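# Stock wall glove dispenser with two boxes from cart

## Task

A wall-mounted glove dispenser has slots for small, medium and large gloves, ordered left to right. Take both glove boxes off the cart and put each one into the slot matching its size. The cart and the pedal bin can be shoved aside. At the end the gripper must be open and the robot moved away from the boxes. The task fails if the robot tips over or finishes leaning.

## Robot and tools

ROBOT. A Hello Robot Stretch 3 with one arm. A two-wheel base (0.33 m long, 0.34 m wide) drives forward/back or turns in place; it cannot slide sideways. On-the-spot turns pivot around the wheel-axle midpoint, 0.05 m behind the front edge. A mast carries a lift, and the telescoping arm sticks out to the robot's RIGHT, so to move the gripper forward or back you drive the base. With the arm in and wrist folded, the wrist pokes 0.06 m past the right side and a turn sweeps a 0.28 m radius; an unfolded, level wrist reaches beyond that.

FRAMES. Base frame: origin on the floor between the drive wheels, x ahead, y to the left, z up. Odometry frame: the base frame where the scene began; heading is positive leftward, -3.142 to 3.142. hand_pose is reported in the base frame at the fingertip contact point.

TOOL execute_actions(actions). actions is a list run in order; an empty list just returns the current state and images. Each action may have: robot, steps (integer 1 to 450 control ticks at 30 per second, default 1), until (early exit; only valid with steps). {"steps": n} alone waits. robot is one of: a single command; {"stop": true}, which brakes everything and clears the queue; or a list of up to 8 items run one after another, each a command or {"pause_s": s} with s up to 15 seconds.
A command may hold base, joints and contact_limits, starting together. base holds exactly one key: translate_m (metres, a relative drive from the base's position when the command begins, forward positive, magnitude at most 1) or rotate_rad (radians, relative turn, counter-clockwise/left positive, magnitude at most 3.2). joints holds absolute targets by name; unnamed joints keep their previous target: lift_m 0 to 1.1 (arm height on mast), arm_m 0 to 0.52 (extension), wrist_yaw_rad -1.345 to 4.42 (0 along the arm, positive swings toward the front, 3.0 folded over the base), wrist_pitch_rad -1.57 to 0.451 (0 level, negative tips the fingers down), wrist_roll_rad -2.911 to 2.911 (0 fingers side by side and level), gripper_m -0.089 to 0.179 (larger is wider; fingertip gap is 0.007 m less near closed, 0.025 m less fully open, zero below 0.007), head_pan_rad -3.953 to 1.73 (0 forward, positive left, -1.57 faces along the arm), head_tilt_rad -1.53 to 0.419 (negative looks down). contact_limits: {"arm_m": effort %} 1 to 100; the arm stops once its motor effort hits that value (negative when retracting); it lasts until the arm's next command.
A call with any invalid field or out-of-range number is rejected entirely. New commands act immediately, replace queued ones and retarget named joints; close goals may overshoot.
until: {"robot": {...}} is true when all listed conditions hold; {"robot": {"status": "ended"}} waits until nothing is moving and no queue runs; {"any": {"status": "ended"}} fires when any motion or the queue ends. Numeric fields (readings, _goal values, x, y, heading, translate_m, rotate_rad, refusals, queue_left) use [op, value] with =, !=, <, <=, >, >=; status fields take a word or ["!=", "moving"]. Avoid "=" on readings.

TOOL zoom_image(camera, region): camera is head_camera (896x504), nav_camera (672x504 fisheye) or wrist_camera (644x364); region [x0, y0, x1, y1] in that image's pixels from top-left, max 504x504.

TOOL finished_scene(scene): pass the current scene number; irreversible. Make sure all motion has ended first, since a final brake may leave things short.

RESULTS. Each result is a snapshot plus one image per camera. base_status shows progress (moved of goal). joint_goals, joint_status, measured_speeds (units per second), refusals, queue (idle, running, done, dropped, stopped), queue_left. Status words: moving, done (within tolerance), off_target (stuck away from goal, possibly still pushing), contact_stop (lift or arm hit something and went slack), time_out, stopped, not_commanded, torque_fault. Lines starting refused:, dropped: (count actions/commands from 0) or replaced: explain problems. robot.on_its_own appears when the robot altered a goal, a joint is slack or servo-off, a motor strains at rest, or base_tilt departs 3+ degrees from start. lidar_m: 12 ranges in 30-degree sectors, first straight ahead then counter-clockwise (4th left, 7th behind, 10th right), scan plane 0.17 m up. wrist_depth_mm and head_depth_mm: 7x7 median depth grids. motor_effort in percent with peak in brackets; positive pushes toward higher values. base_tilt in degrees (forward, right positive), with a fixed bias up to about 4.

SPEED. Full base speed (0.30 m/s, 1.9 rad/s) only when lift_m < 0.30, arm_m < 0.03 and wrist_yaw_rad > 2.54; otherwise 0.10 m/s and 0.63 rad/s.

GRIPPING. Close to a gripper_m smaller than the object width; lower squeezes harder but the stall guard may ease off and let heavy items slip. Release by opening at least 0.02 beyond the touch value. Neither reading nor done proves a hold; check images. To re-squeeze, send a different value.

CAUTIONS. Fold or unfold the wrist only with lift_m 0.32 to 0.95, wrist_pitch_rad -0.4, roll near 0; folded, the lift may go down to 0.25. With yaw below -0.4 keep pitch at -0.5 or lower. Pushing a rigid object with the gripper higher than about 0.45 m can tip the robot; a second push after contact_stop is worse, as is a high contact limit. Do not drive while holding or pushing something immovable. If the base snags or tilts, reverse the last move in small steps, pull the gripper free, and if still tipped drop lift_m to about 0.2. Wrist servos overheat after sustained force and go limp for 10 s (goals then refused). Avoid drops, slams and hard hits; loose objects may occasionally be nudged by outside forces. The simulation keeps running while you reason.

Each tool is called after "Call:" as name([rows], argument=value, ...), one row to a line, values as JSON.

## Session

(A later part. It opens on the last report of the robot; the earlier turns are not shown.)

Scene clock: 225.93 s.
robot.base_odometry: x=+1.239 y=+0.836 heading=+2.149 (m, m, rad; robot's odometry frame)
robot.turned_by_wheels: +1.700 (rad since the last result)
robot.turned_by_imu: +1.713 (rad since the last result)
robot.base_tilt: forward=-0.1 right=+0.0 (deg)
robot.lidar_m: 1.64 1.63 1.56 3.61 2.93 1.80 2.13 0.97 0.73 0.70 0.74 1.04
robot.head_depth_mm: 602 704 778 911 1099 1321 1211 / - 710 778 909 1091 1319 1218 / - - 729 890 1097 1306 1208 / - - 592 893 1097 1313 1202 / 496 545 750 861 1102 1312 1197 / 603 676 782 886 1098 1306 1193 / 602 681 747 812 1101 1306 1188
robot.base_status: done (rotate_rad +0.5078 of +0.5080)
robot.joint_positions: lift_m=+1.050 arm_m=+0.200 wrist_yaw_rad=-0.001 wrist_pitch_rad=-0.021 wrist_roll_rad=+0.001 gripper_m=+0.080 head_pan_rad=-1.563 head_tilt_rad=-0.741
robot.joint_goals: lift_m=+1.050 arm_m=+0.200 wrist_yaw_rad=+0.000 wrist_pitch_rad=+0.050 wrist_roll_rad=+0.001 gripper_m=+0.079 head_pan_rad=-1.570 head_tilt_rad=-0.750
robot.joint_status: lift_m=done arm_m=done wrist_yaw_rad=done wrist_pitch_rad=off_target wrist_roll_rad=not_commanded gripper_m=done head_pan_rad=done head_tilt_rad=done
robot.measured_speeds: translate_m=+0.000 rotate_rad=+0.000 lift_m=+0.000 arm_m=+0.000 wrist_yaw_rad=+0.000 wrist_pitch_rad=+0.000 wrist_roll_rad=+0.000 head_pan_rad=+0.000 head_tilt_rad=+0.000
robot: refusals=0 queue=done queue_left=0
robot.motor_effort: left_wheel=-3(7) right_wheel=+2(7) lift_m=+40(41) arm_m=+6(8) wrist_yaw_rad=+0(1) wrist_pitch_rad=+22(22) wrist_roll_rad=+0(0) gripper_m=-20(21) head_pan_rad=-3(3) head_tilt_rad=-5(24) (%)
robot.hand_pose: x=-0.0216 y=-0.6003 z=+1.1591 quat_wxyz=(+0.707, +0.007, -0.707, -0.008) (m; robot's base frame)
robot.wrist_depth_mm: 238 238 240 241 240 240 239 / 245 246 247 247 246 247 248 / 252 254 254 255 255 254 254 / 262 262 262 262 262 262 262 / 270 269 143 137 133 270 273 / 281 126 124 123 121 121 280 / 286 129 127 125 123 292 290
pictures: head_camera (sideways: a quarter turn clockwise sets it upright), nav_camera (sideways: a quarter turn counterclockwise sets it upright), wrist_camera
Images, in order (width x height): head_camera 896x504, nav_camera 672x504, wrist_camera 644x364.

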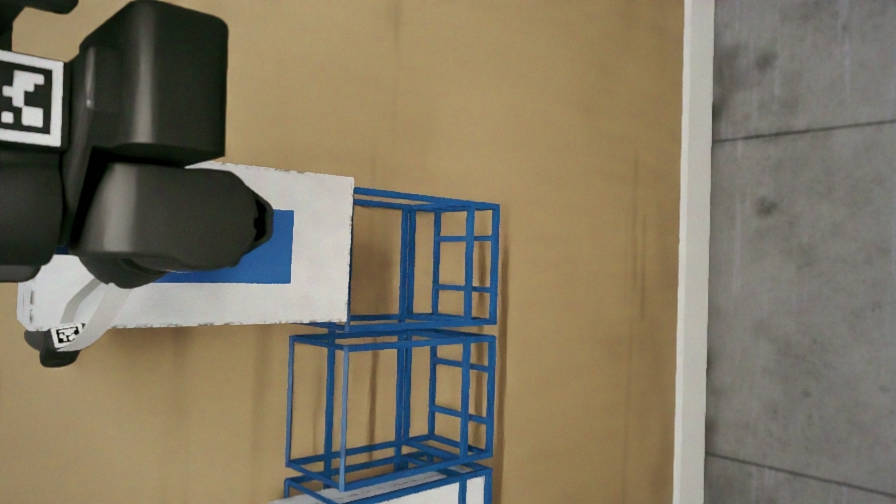

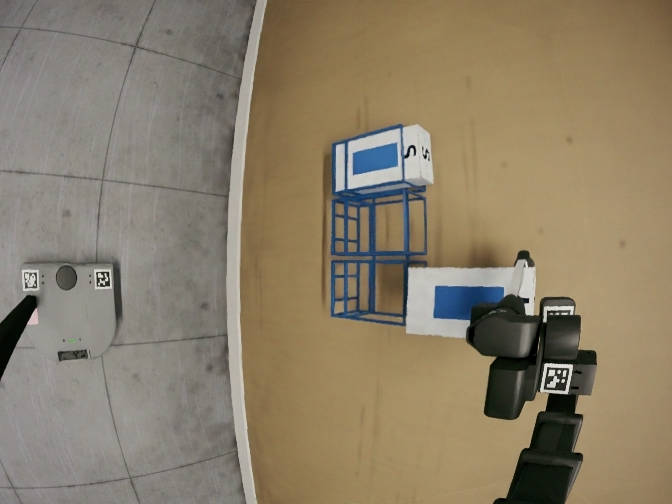

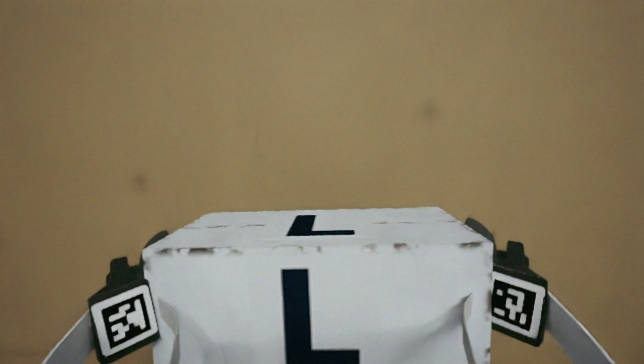

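Call:
execute_actions([
  {"robot":[{"base":{"translate_m":0.007},"joints":{"arm_m":0.252}},{"joints":{"lift_m":0.985}}],"steps":450,"until":{"robot":{"status":"ended"}}},
])

Scene clock: 232.67 s.
robot.base_odometry: x=+1.235 y=+0.841 heading=+2.149 (m, m, rad; robot's odometry frame)
robot.turned_by_wheels: +0.000 (rad since the last result)
robot.turned_by_imu: -0.001 (rad since the last result)
robot.base_tilt: forward=-0.1 right=+0.0 (deg)
robot.lidar_m: 1.63 1.62 1.56 3.63 2.96 1.80 2.14 0.97 0.73 0.71 0.74 1.04
robot.head_depth_mm: 583 - 779 911 1090 1316 1214 / 578 667 795 908 1097 1315 1211 / - - 788 912 1096 1313 1206 / 578 - 666 888 1104 1305 1207 / 582 657 732 881 1098 1310 1204 / 602 681 779 889 1105 1314 1187 / 603 680 749 805 1098 1308 1191
robot.base_status: done (translate_m +0.0070 of +0.0070)
robot.joint_positions: lift_m=+0.985 arm_m=+0.252 wrist_yaw_rad=+0.000 wrist_pitch_rad=+0.077 wrist_roll_rad=+0.001 gripper_m=+0.080 head_pan_rad=-1.563 head_tilt_rad=-0.741
robot.joint_goals: lift_m=+0.985 arm_m=+0.252 wrist_yaw_rad=+0.000 wrist_pitch_rad=+0.050 wrist_roll_rad=+0.001 gripper_m=+0.079 head_pan_rad=-1.570 head_tilt_rad=-0.750
robot.joint_status: lift_m=done arm_m=done wrist_yaw_rad=done wrist_pitch_rad=off_target wrist_roll_rad=not_commanded gripper_m=done head_pan_rad=done head_tilt_rad=done
robot.measured_speeds: translate_m=+0.000 rotate_rad=+0.000 lift_m=+0.000 arm_m=+0.000 wrist_yaw_rad=+0.000 wrist_pitch_rad=+0.000 wrist_roll_rad=+0.000 head_pan_rad=+0.000 head_tilt_rad=+0.000
robot: refusals=0 queue=done queue_left=0
robot.motor_effort: left_wheel=-3(4) right_wheel=+2(7) lift_m=+23(40) arm_m=+6(7) wrist_yaw_rad=+0(0) wrist_pitch_rad=-8(22) wrist_roll_rad=+0(0) gripper_m=-21(21) head_pan_rad=-4(3) head_tilt_rad=-4(5) (%)
robot.hand_pose: x=-0.0215 y=-0.6539 z=+1.1198 quat_wxyz=(+0.707, -0.027, -0.707, +0.027) (m; robot's base frame)
robot.wrist_depth_mm: 201 200 200 200 200 201 200 / 203 203 204 203 203 203 203 / 206 206 206 206 206 205 206 / 209 209 210 209 209 209 209 / 211 210 131 124 122 213 213 / 215 126 125 123 122 121 217 / 218 127 125 124 122 218 219
pictures: head_camera (sideways: a quarter turn clockwise sets it upright), nav_camera (sideways: a quarter turn counterclockwise sets it upright), wrist_camera
Images, in order (width x height): head_camera 896x504, nav_camera 672x504, wrist_camera 644x364.

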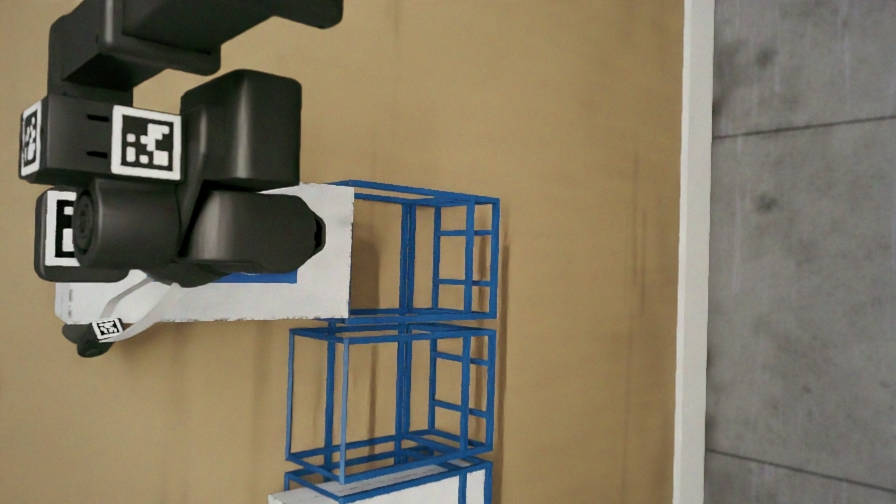

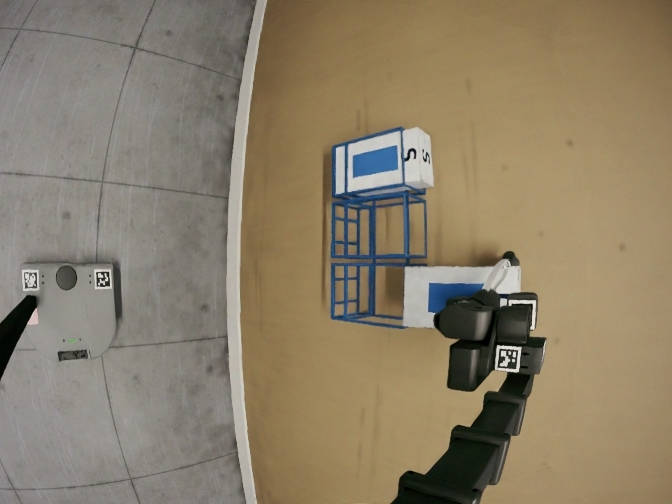

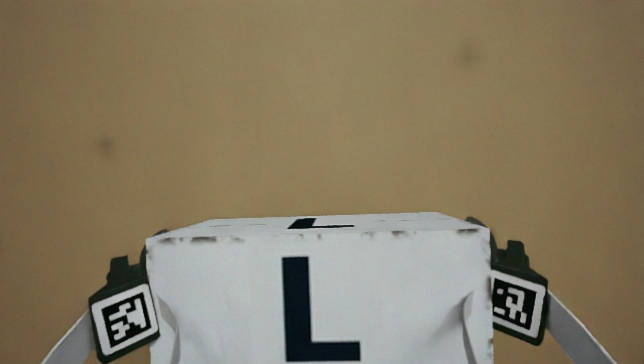

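Call:
execute_actions([
  {"robot":{"joints":{"lift_m":1.03}},"steps":60,"until":{"robot":{"status":"ended"}}},
  {"robot":{"base":{"translate_m":-0.006},"joints":{"wrist_pitch_rad":0.15}},"steps":60,"until":{"robot":{"status":"ended"}}},
])

Call:
zoom_image(camera="head_camera", region=[220,120,460,360])

Scene clock: 240.13 s.
robot.base_odometry: x=+1.238 y=+0.836 heading=+2.149 (m, m, rad; robot's odometry frame)
robot.turned_by_wheels: +0.000 (rad since the last result)
robot.turned_by_imu: -0.001 (rad since the last result)
robot.base_tilt: forward=-0.1 right=+0.0 (deg)
robot.lidar_m: 1.63 1.62 1.56 3.61 2.94 1.80 2.13 0.97 0.73 0.71 0.74 1.03
robot.head_depth_mm: 623 684 775 914 1096 1318 1216 / - 710 781 911 1096 1327 1207 / - - 778 890 1094 1313 1202 / - 606 778 888 1101 1311 1203 / 549 654 762 861 1103 1310 1194 / 603 679 779 886 1098 1315 1194 / 604 680 750 808 1107 1307 1193
robot.base_status: done (translate_m -0.0060 of -0.0060)
robot.joint_positions: lift_m=+1.030 arm_m=+0.252 wrist_yaw_rad=+0.000 wrist_pitch_rad=+0.077 wrist_roll_rad=+0.001 gripper_m=+0.080 head_pan_rad=-1.563 head_tilt_rad=-0.741
robot.joint_goals: lift_m=+1.030 arm_m=+0.252 wrist_yaw_rad=+0.000 wrist_pitch_rad=+0.150 wrist_roll_rad=+0.001 gripper_m=+0.079 head_pan_rad=-1.570 head_tilt_rad=-0.750
robot.joint_status: lift_m=done arm_m=done wrist_yaw_rad=done wrist_pitch_rad=off_target wrist_roll_rad=not_commanded gripper_m=done head_pan_rad=done head_tilt_rad=done
robot.measured_speeds: translate_m=+0.000 rotate_rad=+0.000 lift_m=+0.000 arm_m=+0.000 wrist_yaw_rad=+0.000 wrist_pitch_rad=+0.000 wrist_roll_rad=+0.000 head_pan_rad=+0.000 head_tilt_rad=+0.000
robot: refusals=0 queue=dropped queue_left=0
robot.motor_effort: left_wheel=-3(6) right_wheel=+2(4) lift_m=+40(38) arm_m=+5(6) wrist_yaw_rad=-1(1) wrist_pitch_rad=+23(25) wrist_roll_rad=+0(0) gripper_m=-21(21) head_pan_rad=-4(4) head_tilt_rad=-5(5) (%)
robot.hand_pose: x=-0.0215 y=-0.6539 z=+1.1641 quat_wxyz=(+0.707, -0.027, -0.707, +0.027) (m; robot's base frame)
robot.wrist_depth_mm: 199 199 199 199 200 200 198 / 202 202 202 202 202 203 202 / 206 205 207 206 205 207 205 / 209 209 209 210 209 208 208 / 212 212 142 134 129 212 213 / 216 126 125 123 122 121 216 / 218 128 126 125 123 221 219
pictures: head_camera (sideways: a quarter turn clockwise sets it upright), nav_camera (sideways: a quarter turn counterclockwise sets it upright), wrist_camera
Images, in order (width x height): head_camera 896x504, nav_camera 672x504, wrist_camera 644x364.

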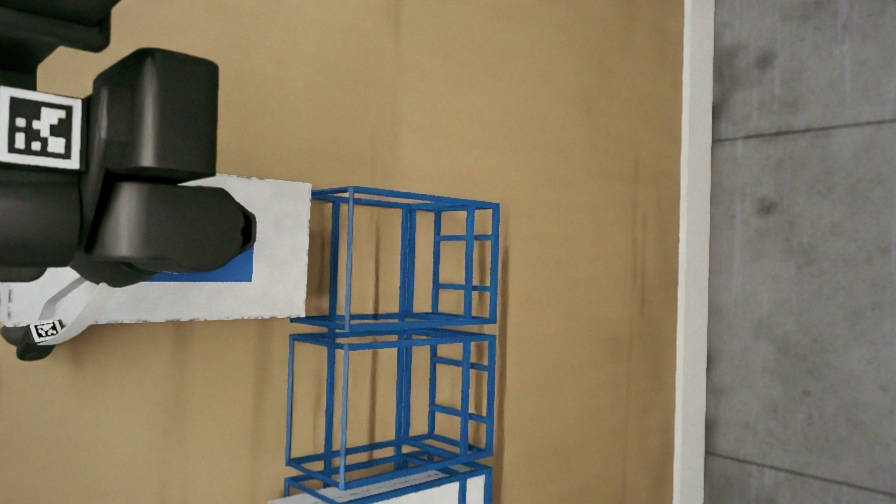

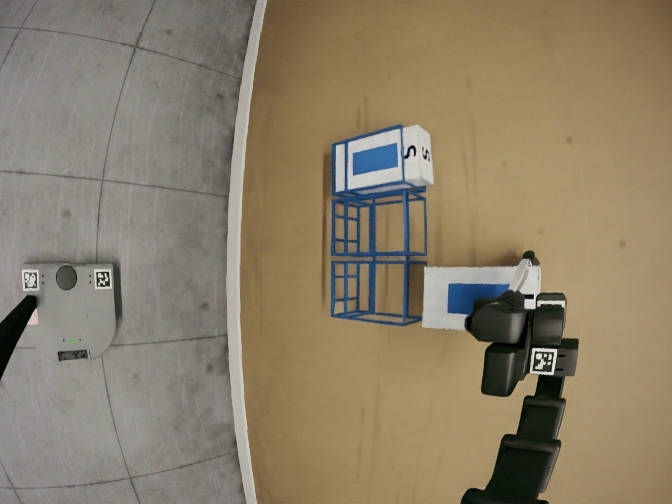

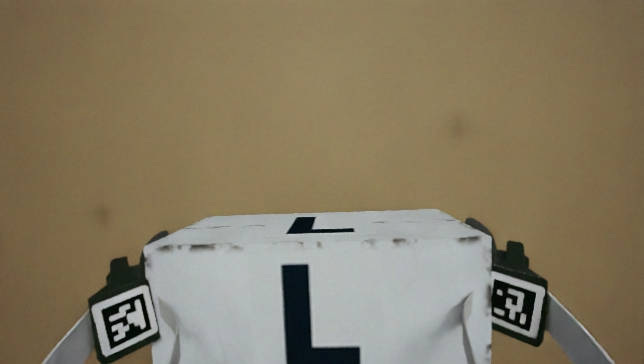

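Region (220, 120, 460, 360) of head_camera's 896x504 image, scaled by 2.100, with more detail than that image has.

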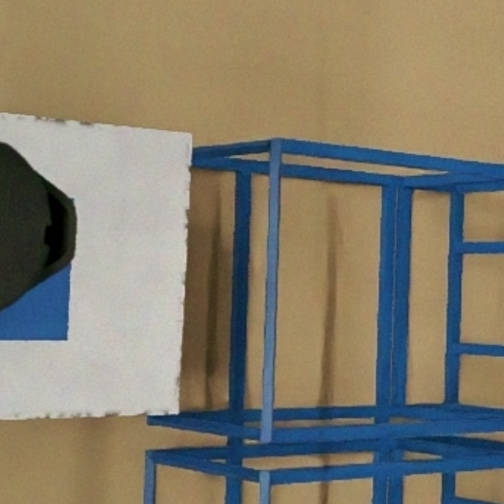

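Call:
execute_actions([
  {"robot":{"base":{"translate_m":0.007},"joints":{"wrist_pitch_rad":0.1}},"steps":60,"until":{"robot":{"status":"ended"}}},
  {"robot":{"joints":{"lift_m":1.0}},"steps":60,"until":{"robot":{"status":"ended"}}},
])

Call:
zoom_image(camera="head_camera", region=[220,120,460,360])

Scene clock: 247.03 s.
robot.base_odometry: x=+1.234 y=+0.842 heading=+2.149 (m, m, rad; robot's odometry frame)
robot.turned_by_wheels: +0.000 (rad since the last result)
robot.turned_by_imu: -0.001 (rad since the last result)
robot.base_tilt: forward=-0.1 right=+0.0 (deg)
robot.lidar_m: 1.63 1.62 1.56 3.62 2.95 1.80 2.14 0.97 0.73 0.71 0.74 1.03
robot.head_depth_mm: - 697 776 908 1095 1337 1212 / - - 787 910 1097 1323 1214 / - - 779 915 1092 1307 1204 / - - 670 891 1103 1307 1201 / 583 655 745 868 1094 1309 1198 / 604 681 781 887 1101 1312 1198 / 603 681 749 807 1102 1306 1194
robot.base_status: done (translate_m +0.0070 of +0.0070)
robot.joint_positions: lift_m=+1.000 arm_m=+0.252 wrist_yaw_rad=+0.000 wrist_pitch_rad=+0.036 wrist_roll_rad=+0.001 gripper_m=+0.080 head_pan_rad=-1.563 head_tilt_rad=-0.741
robot.joint_goals: lift_m=+1.000 arm_m=+0.252 wrist_yaw_rad=+0.000 wrist_pitch_rad=+0.100 wrist_roll_rad=+0.001 gripper_m=+0.079 head_pan_rad=-1.570 head_tilt_rad=-0.750
robot.joint_status: lift_m=done arm_m=done wrist_yaw_rad=done wrist_pitch_rad=off_target wrist_roll_rad=not_commanded gripper_m=done head_pan_rad=done head_tilt_rad=done
robot.measured_speeds: translate_m=+0.000 rotate_rad=+0.000 lift_m=+0.000 arm_m=+0.000 wrist_yaw_rad=+0.000 wrist_pitch_rad=+0.000 wrist_roll_rad=+0.000 head_pan_rad=+0.000 head_tilt_rad=+0.000
robot: refusals=0 queue=done queue_left=0
robot.motor_effort: left_wheel=-3(4) right_wheel=+2(6) lift_m=+32(40) arm_m=+6(6) wrist_yaw_rad=+0(1) wrist_pitch_rad=+20(23) wrist_roll_rad=+0(0) gripper_m=-21(22) head_pan_rad=-4(3) head_tilt_rad=-4(4) (%)
robot.hand_pose: x=-0.0215 y=-0.6536 z=+1.1239 quat_wxyz=(+0.707, -0.013, -0.707, +0.012) (m; robot's base frame)
robot.wrist_depth_mm: 195 196 195 195 196 196 195 / 200 200 199 201 200 199 200 / 204 203 204 205 204 204 204 / 208 208 208 208 208 208 208 / 214 213 142 134 128 213 214 / 219 126 125 123 122 121 218 / 223 128 127 125 123 225 224
pictures: head_camera (sideways: a quarter turn clockwise sets it upright), nav_camera (sideways: a quarter turn counterclockwise sets it upright), wrist_camera
Images, in order (width x height): head_camera 896x504, nav_camera 672x504, wrist_camera 644x364.

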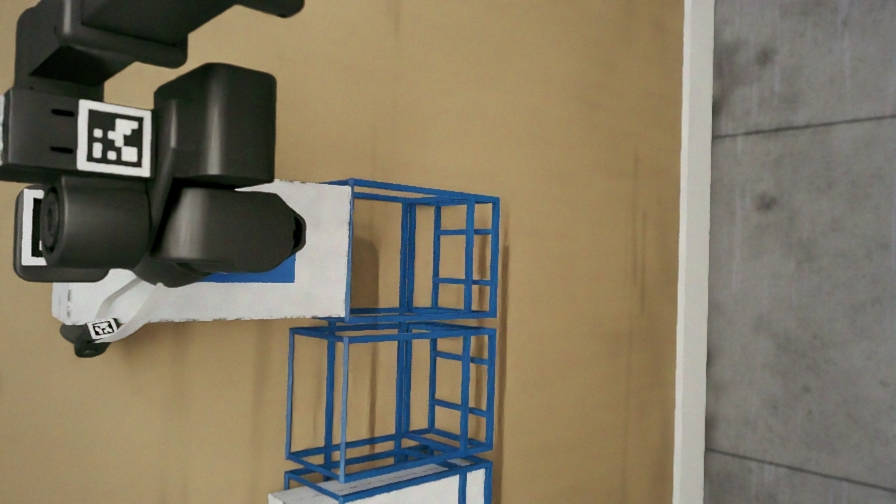

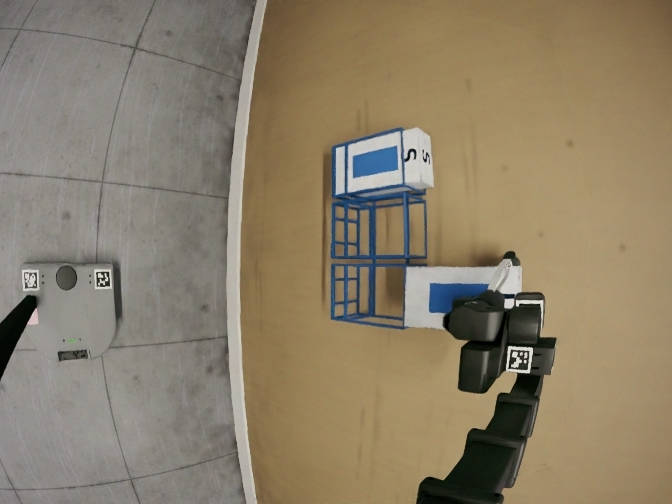

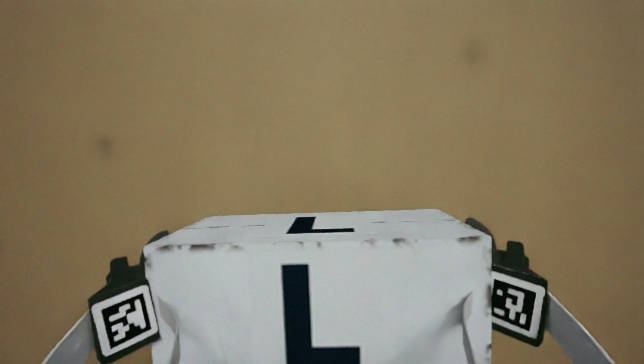

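Region (220, 120, 460, 360) of head_camera's 896x504 image, scaled by 2.100, with more detail than that image has.

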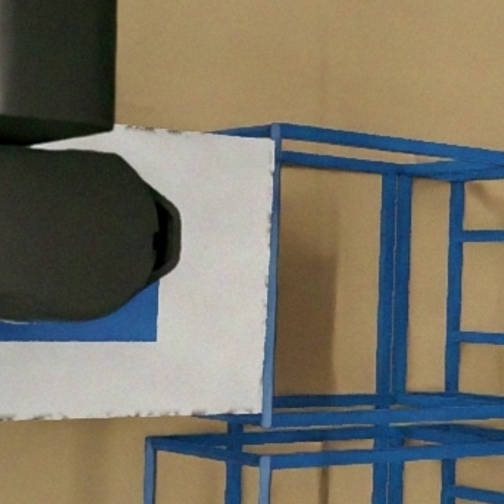

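Call:
execute_actions([
  {"robot":[{"joints":{"lift_m":1.01}},{"base":{"translate_m":-0.003},"joints":{"arm_m":0.265}},{"joints":{"lift_m":0.98}}],"steps":160,"until":{"robot":{"status":"ended"}}},
])

Scene clock: 252.47 s.
robot.base_odometry: x=+1.236 y=+0.840 heading=+2.149 (m, m, rad; robot's odometry frame)
robot.turned_by_wheels: +0.000 (rad since the last result)
robot.turned_by_imu: -0.001 (rad since the last result)
robot.base_tilt: forward=-0.1 right=+0.0 (deg)
robot.lidar_m: 1.63 1.63 1.56 3.61 2.94 1.80 2.14 0.97 0.72 0.71 0.74 1.03
robot.head_depth_mm: 583 - 795 910 1101 1316 1206 / 584 - 793 907 1092 1317 1210 / 579 - 777 911 1095 1311 1217 / 584 - 687 889 1100 1302 1210 / 584 669 732 892 1098 1309 1194 / 604 681 776 887 1102 1313 1196 / 602 681 747 805 1107 1307 1196
robot.base_status: done (translate_m -0.0030 of -0.0030)
robot.joint_positions: lift_m=+0.980 arm_m=+0.265 wrist_yaw_rad=+0.002 wrist_pitch_rad=+0.036 wrist_roll_rad=+0.002 gripper_m=+0.080 head_pan_rad=-1.563 head_tilt_rad=-0.741
robot.joint_goals: lift_m=+0.980 arm_m=+0.265 wrist_yaw_rad=+0.000 wrist_pitch_rad=+0.100 wrist_roll_rad=+0.002 gripper_m=+0.079 head_pan_rad=-1.570 head_tilt_rad=-0.750
robot.joint_status: lift_m=done arm_m=done wrist_yaw_rad=done wrist_pitch_rad=off_target wrist_roll_rad=not_commanded gripper_m=done head_pan_rad=done head_tilt_rad=done
robot.measured_speeds: translate_m=+0.000 rotate_rad=+0.000 lift_m=+0.000 arm_m=+0.000 wrist_yaw_rad=+0.000 wrist_pitch_rad=+0.000 wrist_roll_rad=+0.000 head_pan_rad=+0.000 head_tilt_rad=+0.000
robot: refusals=0 queue=done queue_left=0
robot.motor_effort: left_wheel=-2(7) right_wheel=+2(4) lift_m=+32(39) arm_m=+6(9) wrist_yaw_rad=-3(3) wrist_pitch_rad=+20(20) wrist_roll_rad=+0(0) gripper_m=-21(21) head_pan_rad=-4(3) head_tilt_rad=-4(4) (%)
robot.hand_pose: x=-0.0209 y=-0.6665 z=+1.1040 quat_wxyz=(+0.707, -0.012, -0.707, +0.013) (m; robot's base frame)
robot.wrist_depth_mm: 183 183 183 183 182 182 183 / 187 187 188 187 186 188 187 / 192 191 192 190 190 191 191 / 196 195 195 196 195 195 195 / 201 198 141 134 129 199 200 / 204 126 124 123 122 121 204 / 208 128 126 124 123 210 209
pictures: head_camera (sideways: a quarter turn clockwise sets it upright), nav_camera (sideways: a quarter turn counterclockwise sets it upright), wrist_camera
Images, in order (width x height): head_camera 896x504, nav_camera 672x504, wrist_camera 644x364.

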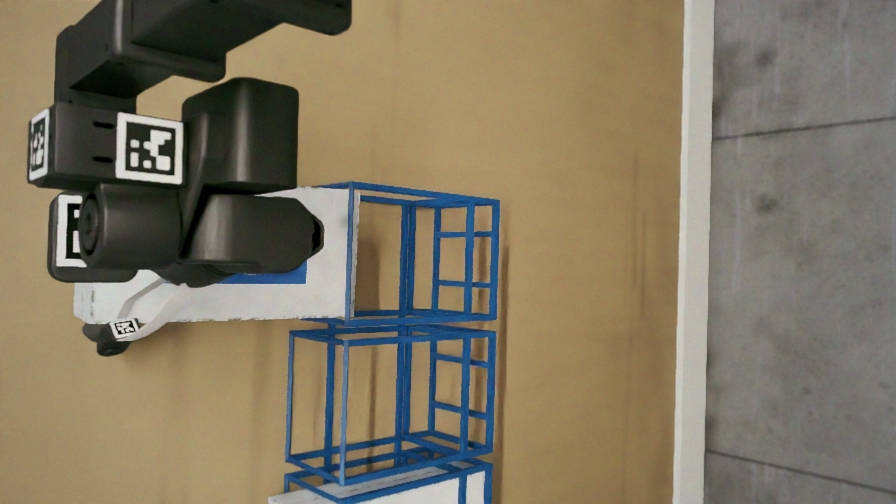

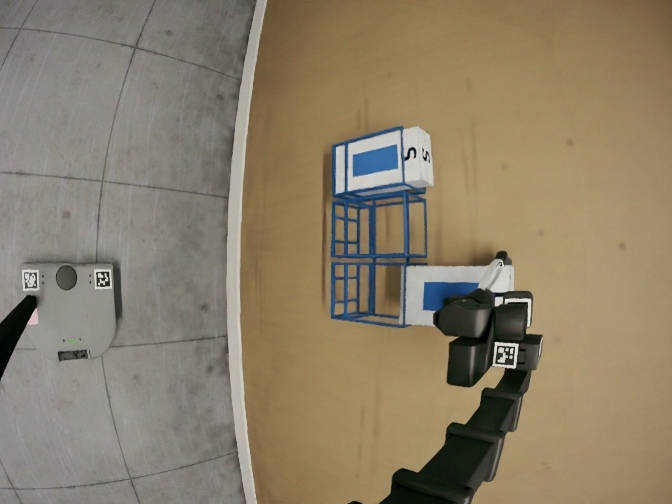

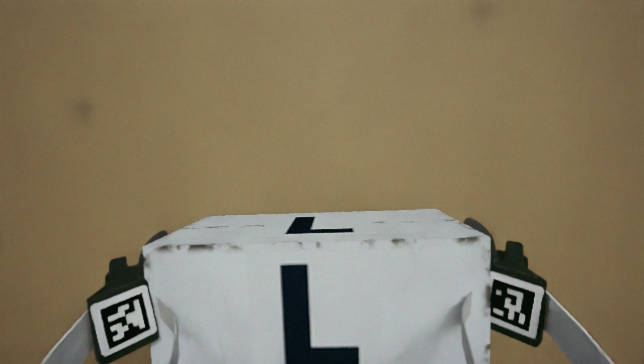

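Call:
execute_actions([
  {"robot":{"joints":{"lift_m":0.93}},"steps":160,"until":{"robot":{"status":"ended"}}},
  {"robot":{"joints":{"lift_m":0.815,"arm_m":0.259,"head_tilt_rad":-0.55}},"steps":160,"until":{"robot":{"status":"ended"}}},
])

Scene clock: 258.43 s.
robot.base_odometry: x=+1.236 y=+0.840 heading=+2.149 (m, m, rad; robot's odometry frame)
robot.turned_by_wheels: +0.000 (rad since the last result)
robot.turned_by_imu: -0.001 (rad since the last result)
robot.base_tilt: forward=-0.1 right=+0.0 (deg)
robot.lidar_m: 1.63 1.62 1.57 3.61 2.95 1.80 2.14 0.97 0.73 0.70 0.74 1.03
robot.head_depth_mm: 585 637 708 788 873 - - / 584 639 706 775 - 1031 1208 / 584 639 706 750 - 1037 1208 / 582 640 707 706 - 1030 1209 / 583 639 705 732 779 1025 1213 / 584 638 706 768 867 1025 1213 / 583 640 704 761 791 1022 1216
robot.base_status: done (translate_m -0.0030 of -0.0030)
robot.joint_positions: lift_m=+0.815 arm_m=+0.259 wrist_yaw_rad=+0.003 wrist_pitch_rad=+0.036 wrist_roll_rad=+0.003 gripper_m=+0.080 head_pan_rad=-1.563 head_tilt_rad=-0.557
robot.joint_goals: lift_m=+0.815 arm_m=+0.259 wrist_yaw_rad=+0.000 wrist_pitch_rad=+0.100 wrist_roll_rad=+0.003 gripper_m=+0.079 head_pan_rad=-1.570 head_tilt_rad=-0.550
robot.joint_status: lift_m=done arm_m=done wrist_yaw_rad=done wrist_pitch_rad=off_target wrist_roll_rad=not_commanded gripper_m=done head_pan_rad=done head_tilt_rad=done
robot.measured_speeds: translate_m=+0.000 rotate_rad=+0.000 lift_m=+0.000 arm_m=+0.000 wrist_yaw_rad=+0.000 wrist_pitch_rad=+0.000 wrist_roll_rad=+0.000 head_pan_rad=+0.000 head_tilt_rad=+0.000
robot: refusals=0 queue=done queue_left=0
robot.motor_effort: left_wheel=-2(2) right_wheel=+1(2) lift_m=+33(29) arm_m=-6(7) wrist_yaw_rad=-3(4) wrist_pitch_rad=+20(20) wrist_roll_rad=-1(1) gripper_m=-21(21) head_pan_rad=-3(4) head_tilt_rad=+4(21) (%)
robot.hand_pose: x=-0.0207 y=-0.6613 z=+0.9389 quat_wxyz=(+0.706, -0.011, -0.708, +0.014) (m; robot's base frame)
robot.wrist_depth_mm: 189 189 188 188 187 188 187 / 192 192 192 192 193 191 191 / 197 196 196 194 195 195 196 / 201 201 201 201 201 200 201 / 205 204 141 134 129 203 205 / 210 126 125 123 122 121 210 / 215 128 126 125 124 217 213
pictures: head_camera (sideways: a quarter turn clockwise sets it upright), nav_camera (sideways: a quarter turn counterclockwise sets it upright), wrist_camera
Images, in order (width x height): head_camera 896x504, nav_camera 672x504, wrist_camera 644x364.

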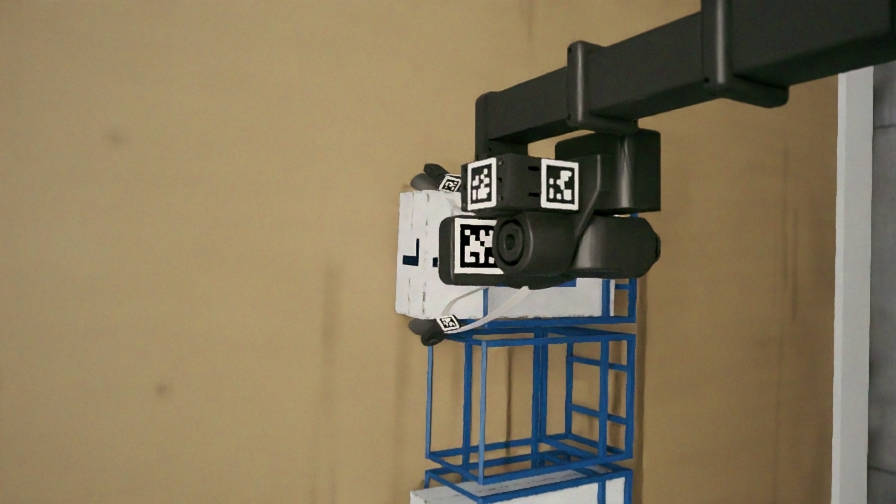

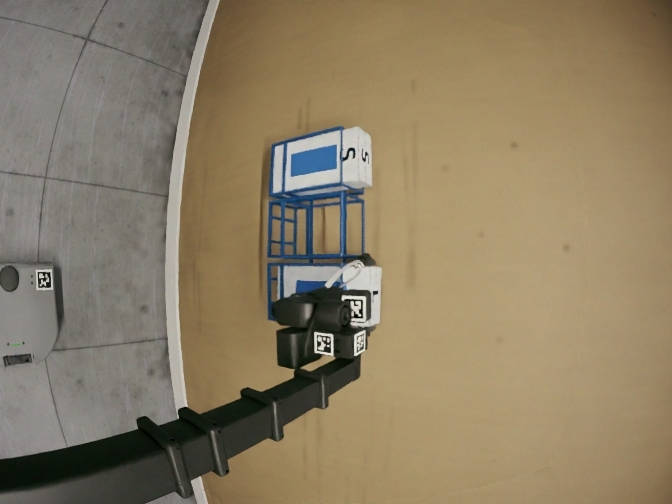

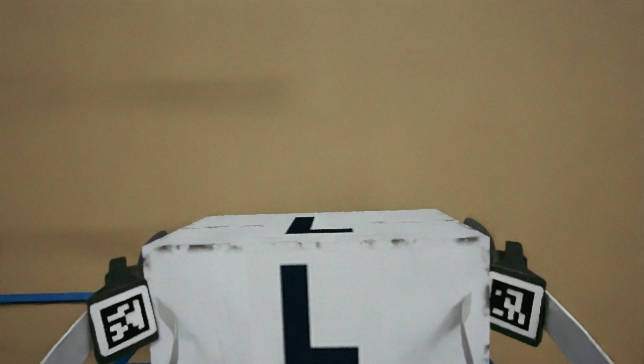

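Call:
execute_actions([
  {"robot":{"joints":{"lift_m":0.803}},"steps":100,"until":{"robot":{"status":"ended"}}},
  {"robot":[{"joints":{"gripper_m":0.179}},{"joints":{"lift_m":0.83}},{"joints":{"arm_m":0}}],"steps":400,"until":{"robot":{"status":"ended"}}},
])

Scene clock: 268.20 s.
robot.base_odometry: x=+1.236 y=+0.840 heading=+2.149 (m, m, rad; robot's odometry frame)
robot.turned_by_wheels: +0.000 (rad since the last result)
robot.turned_by_imu: -0.002 (rad since the last result)
robot.base_tilt: forward=-0.1 right=+0.0 (deg)
robot.lidar_m: 1.63 1.62 1.56 3.62 2.95 1.80 2.14 0.97 0.73 0.71 0.74 1.04
robot.head_depth_mm: 584 640 706 789 892 1027 1180 / 584 639 703 788 872 1027 1171 / 584 639 707 762 874 1008 - / 584 638 708 703 755 996 - / 584 639 707 752 766 1025 1205 / 584 641 706 769 859 1025 1216 / 584 640 705 762 791 1026 1209
robot.base_status: done (translate_m -0.0030 of -0.0030)
robot.joint_positions: lift_m=+0.830 arm_m=+0.000 wrist_yaw_rad=+0.001 wrist_pitch_rad=+0.074 wrist_roll_rad=+0.003 gripper_m=+0.179 head_pan_rad=-1.563 head_tilt_rad=-0.556
robot.joint_goals: lift_m=+0.830 arm_m=+0.000 wrist_yaw_rad=+0.000 wrist_pitch_rad=+0.100 wrist_roll_rad=+0.003 gripper_m=+0.179 head_pan_rad=-1.570 head_tilt_rad=-0.550
robot.joint_status: lift_m=done arm_m=done wrist_yaw_rad=done wrist_pitch_rad=off_target wrist_roll_rad=not_commanded gripper_m=done head_pan_rad=done head_tilt_rad=done
robot.measured_speeds: translate_m=+0.000 rotate_rad=+0.000 lift_m=+0.000 arm_m=+0.000 wrist_yaw_rad=+0.000 wrist_pitch_rad=+0.000 wrist_roll_rad=+0.000 head_pan_rad=+0.000 head_tilt_rad=+0.000
robot: refusals=0 queue=done queue_left=0
robot.motor_effort: left_wheel=-3(2) right_wheel=+2(2) lift_m=+36(39) arm_m=-6(6) wrist_yaw_rad=-1(3) wrist_pitch_rad=+8(20) wrist_roll_rad=-1(1) gripper_m=-1(89) head_pan_rad=-4(4) head_tilt_rad=+3(3) (%)
robot.hand_pose: x=-0.0212 y=-0.4027 z=+0.9636 quat_wxyz=(+0.706, -0.026, -0.707, +0.026) (m; robot's base frame)
robot.wrist_depth_mm: 447 449 444 446 448 446 447 / 456 452 457 457 454 450 452 / 461 462 460 460 461 462 461 / 466 468 466 467 462 469 467 / 375 473 471 370 475 475 475 / 378 483 484 374 488 484 479 / - 486 483 380 489 488 491
pictures: head_camera (sideways: a quarter turn clockwise sets it upright), nav_camera (sideways: a quarter turn counterclockwise sets it upright), wrist_camera
Images, in order (width x height): head_camera 896x504, nav_camera 672x504, wrist_camera 644x364.

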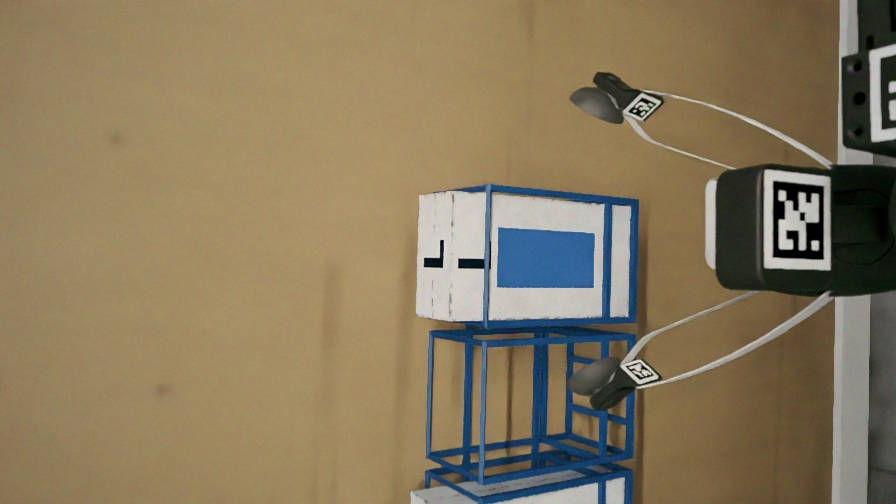

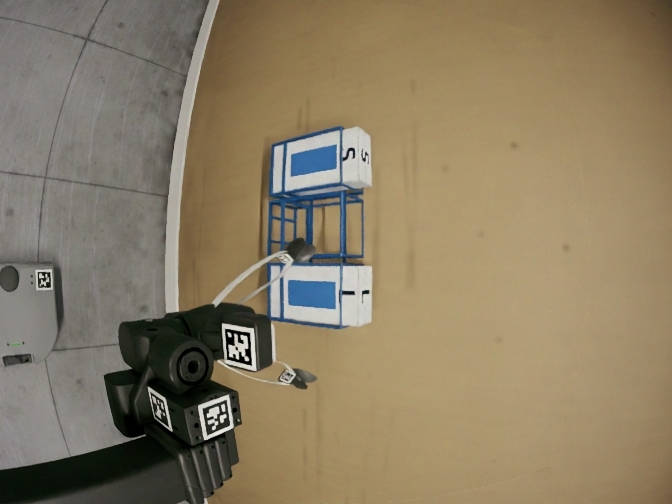

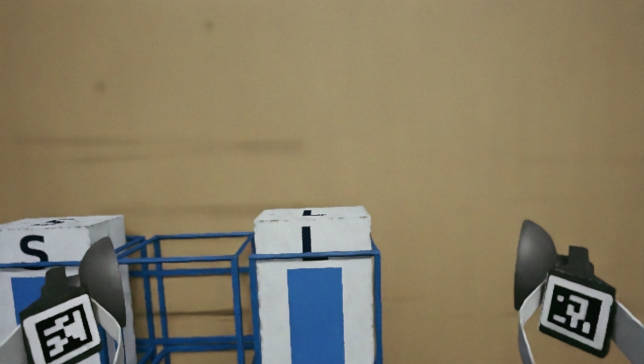

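Call:
finished_scene(scene=1)

The scene is finished: the task was done.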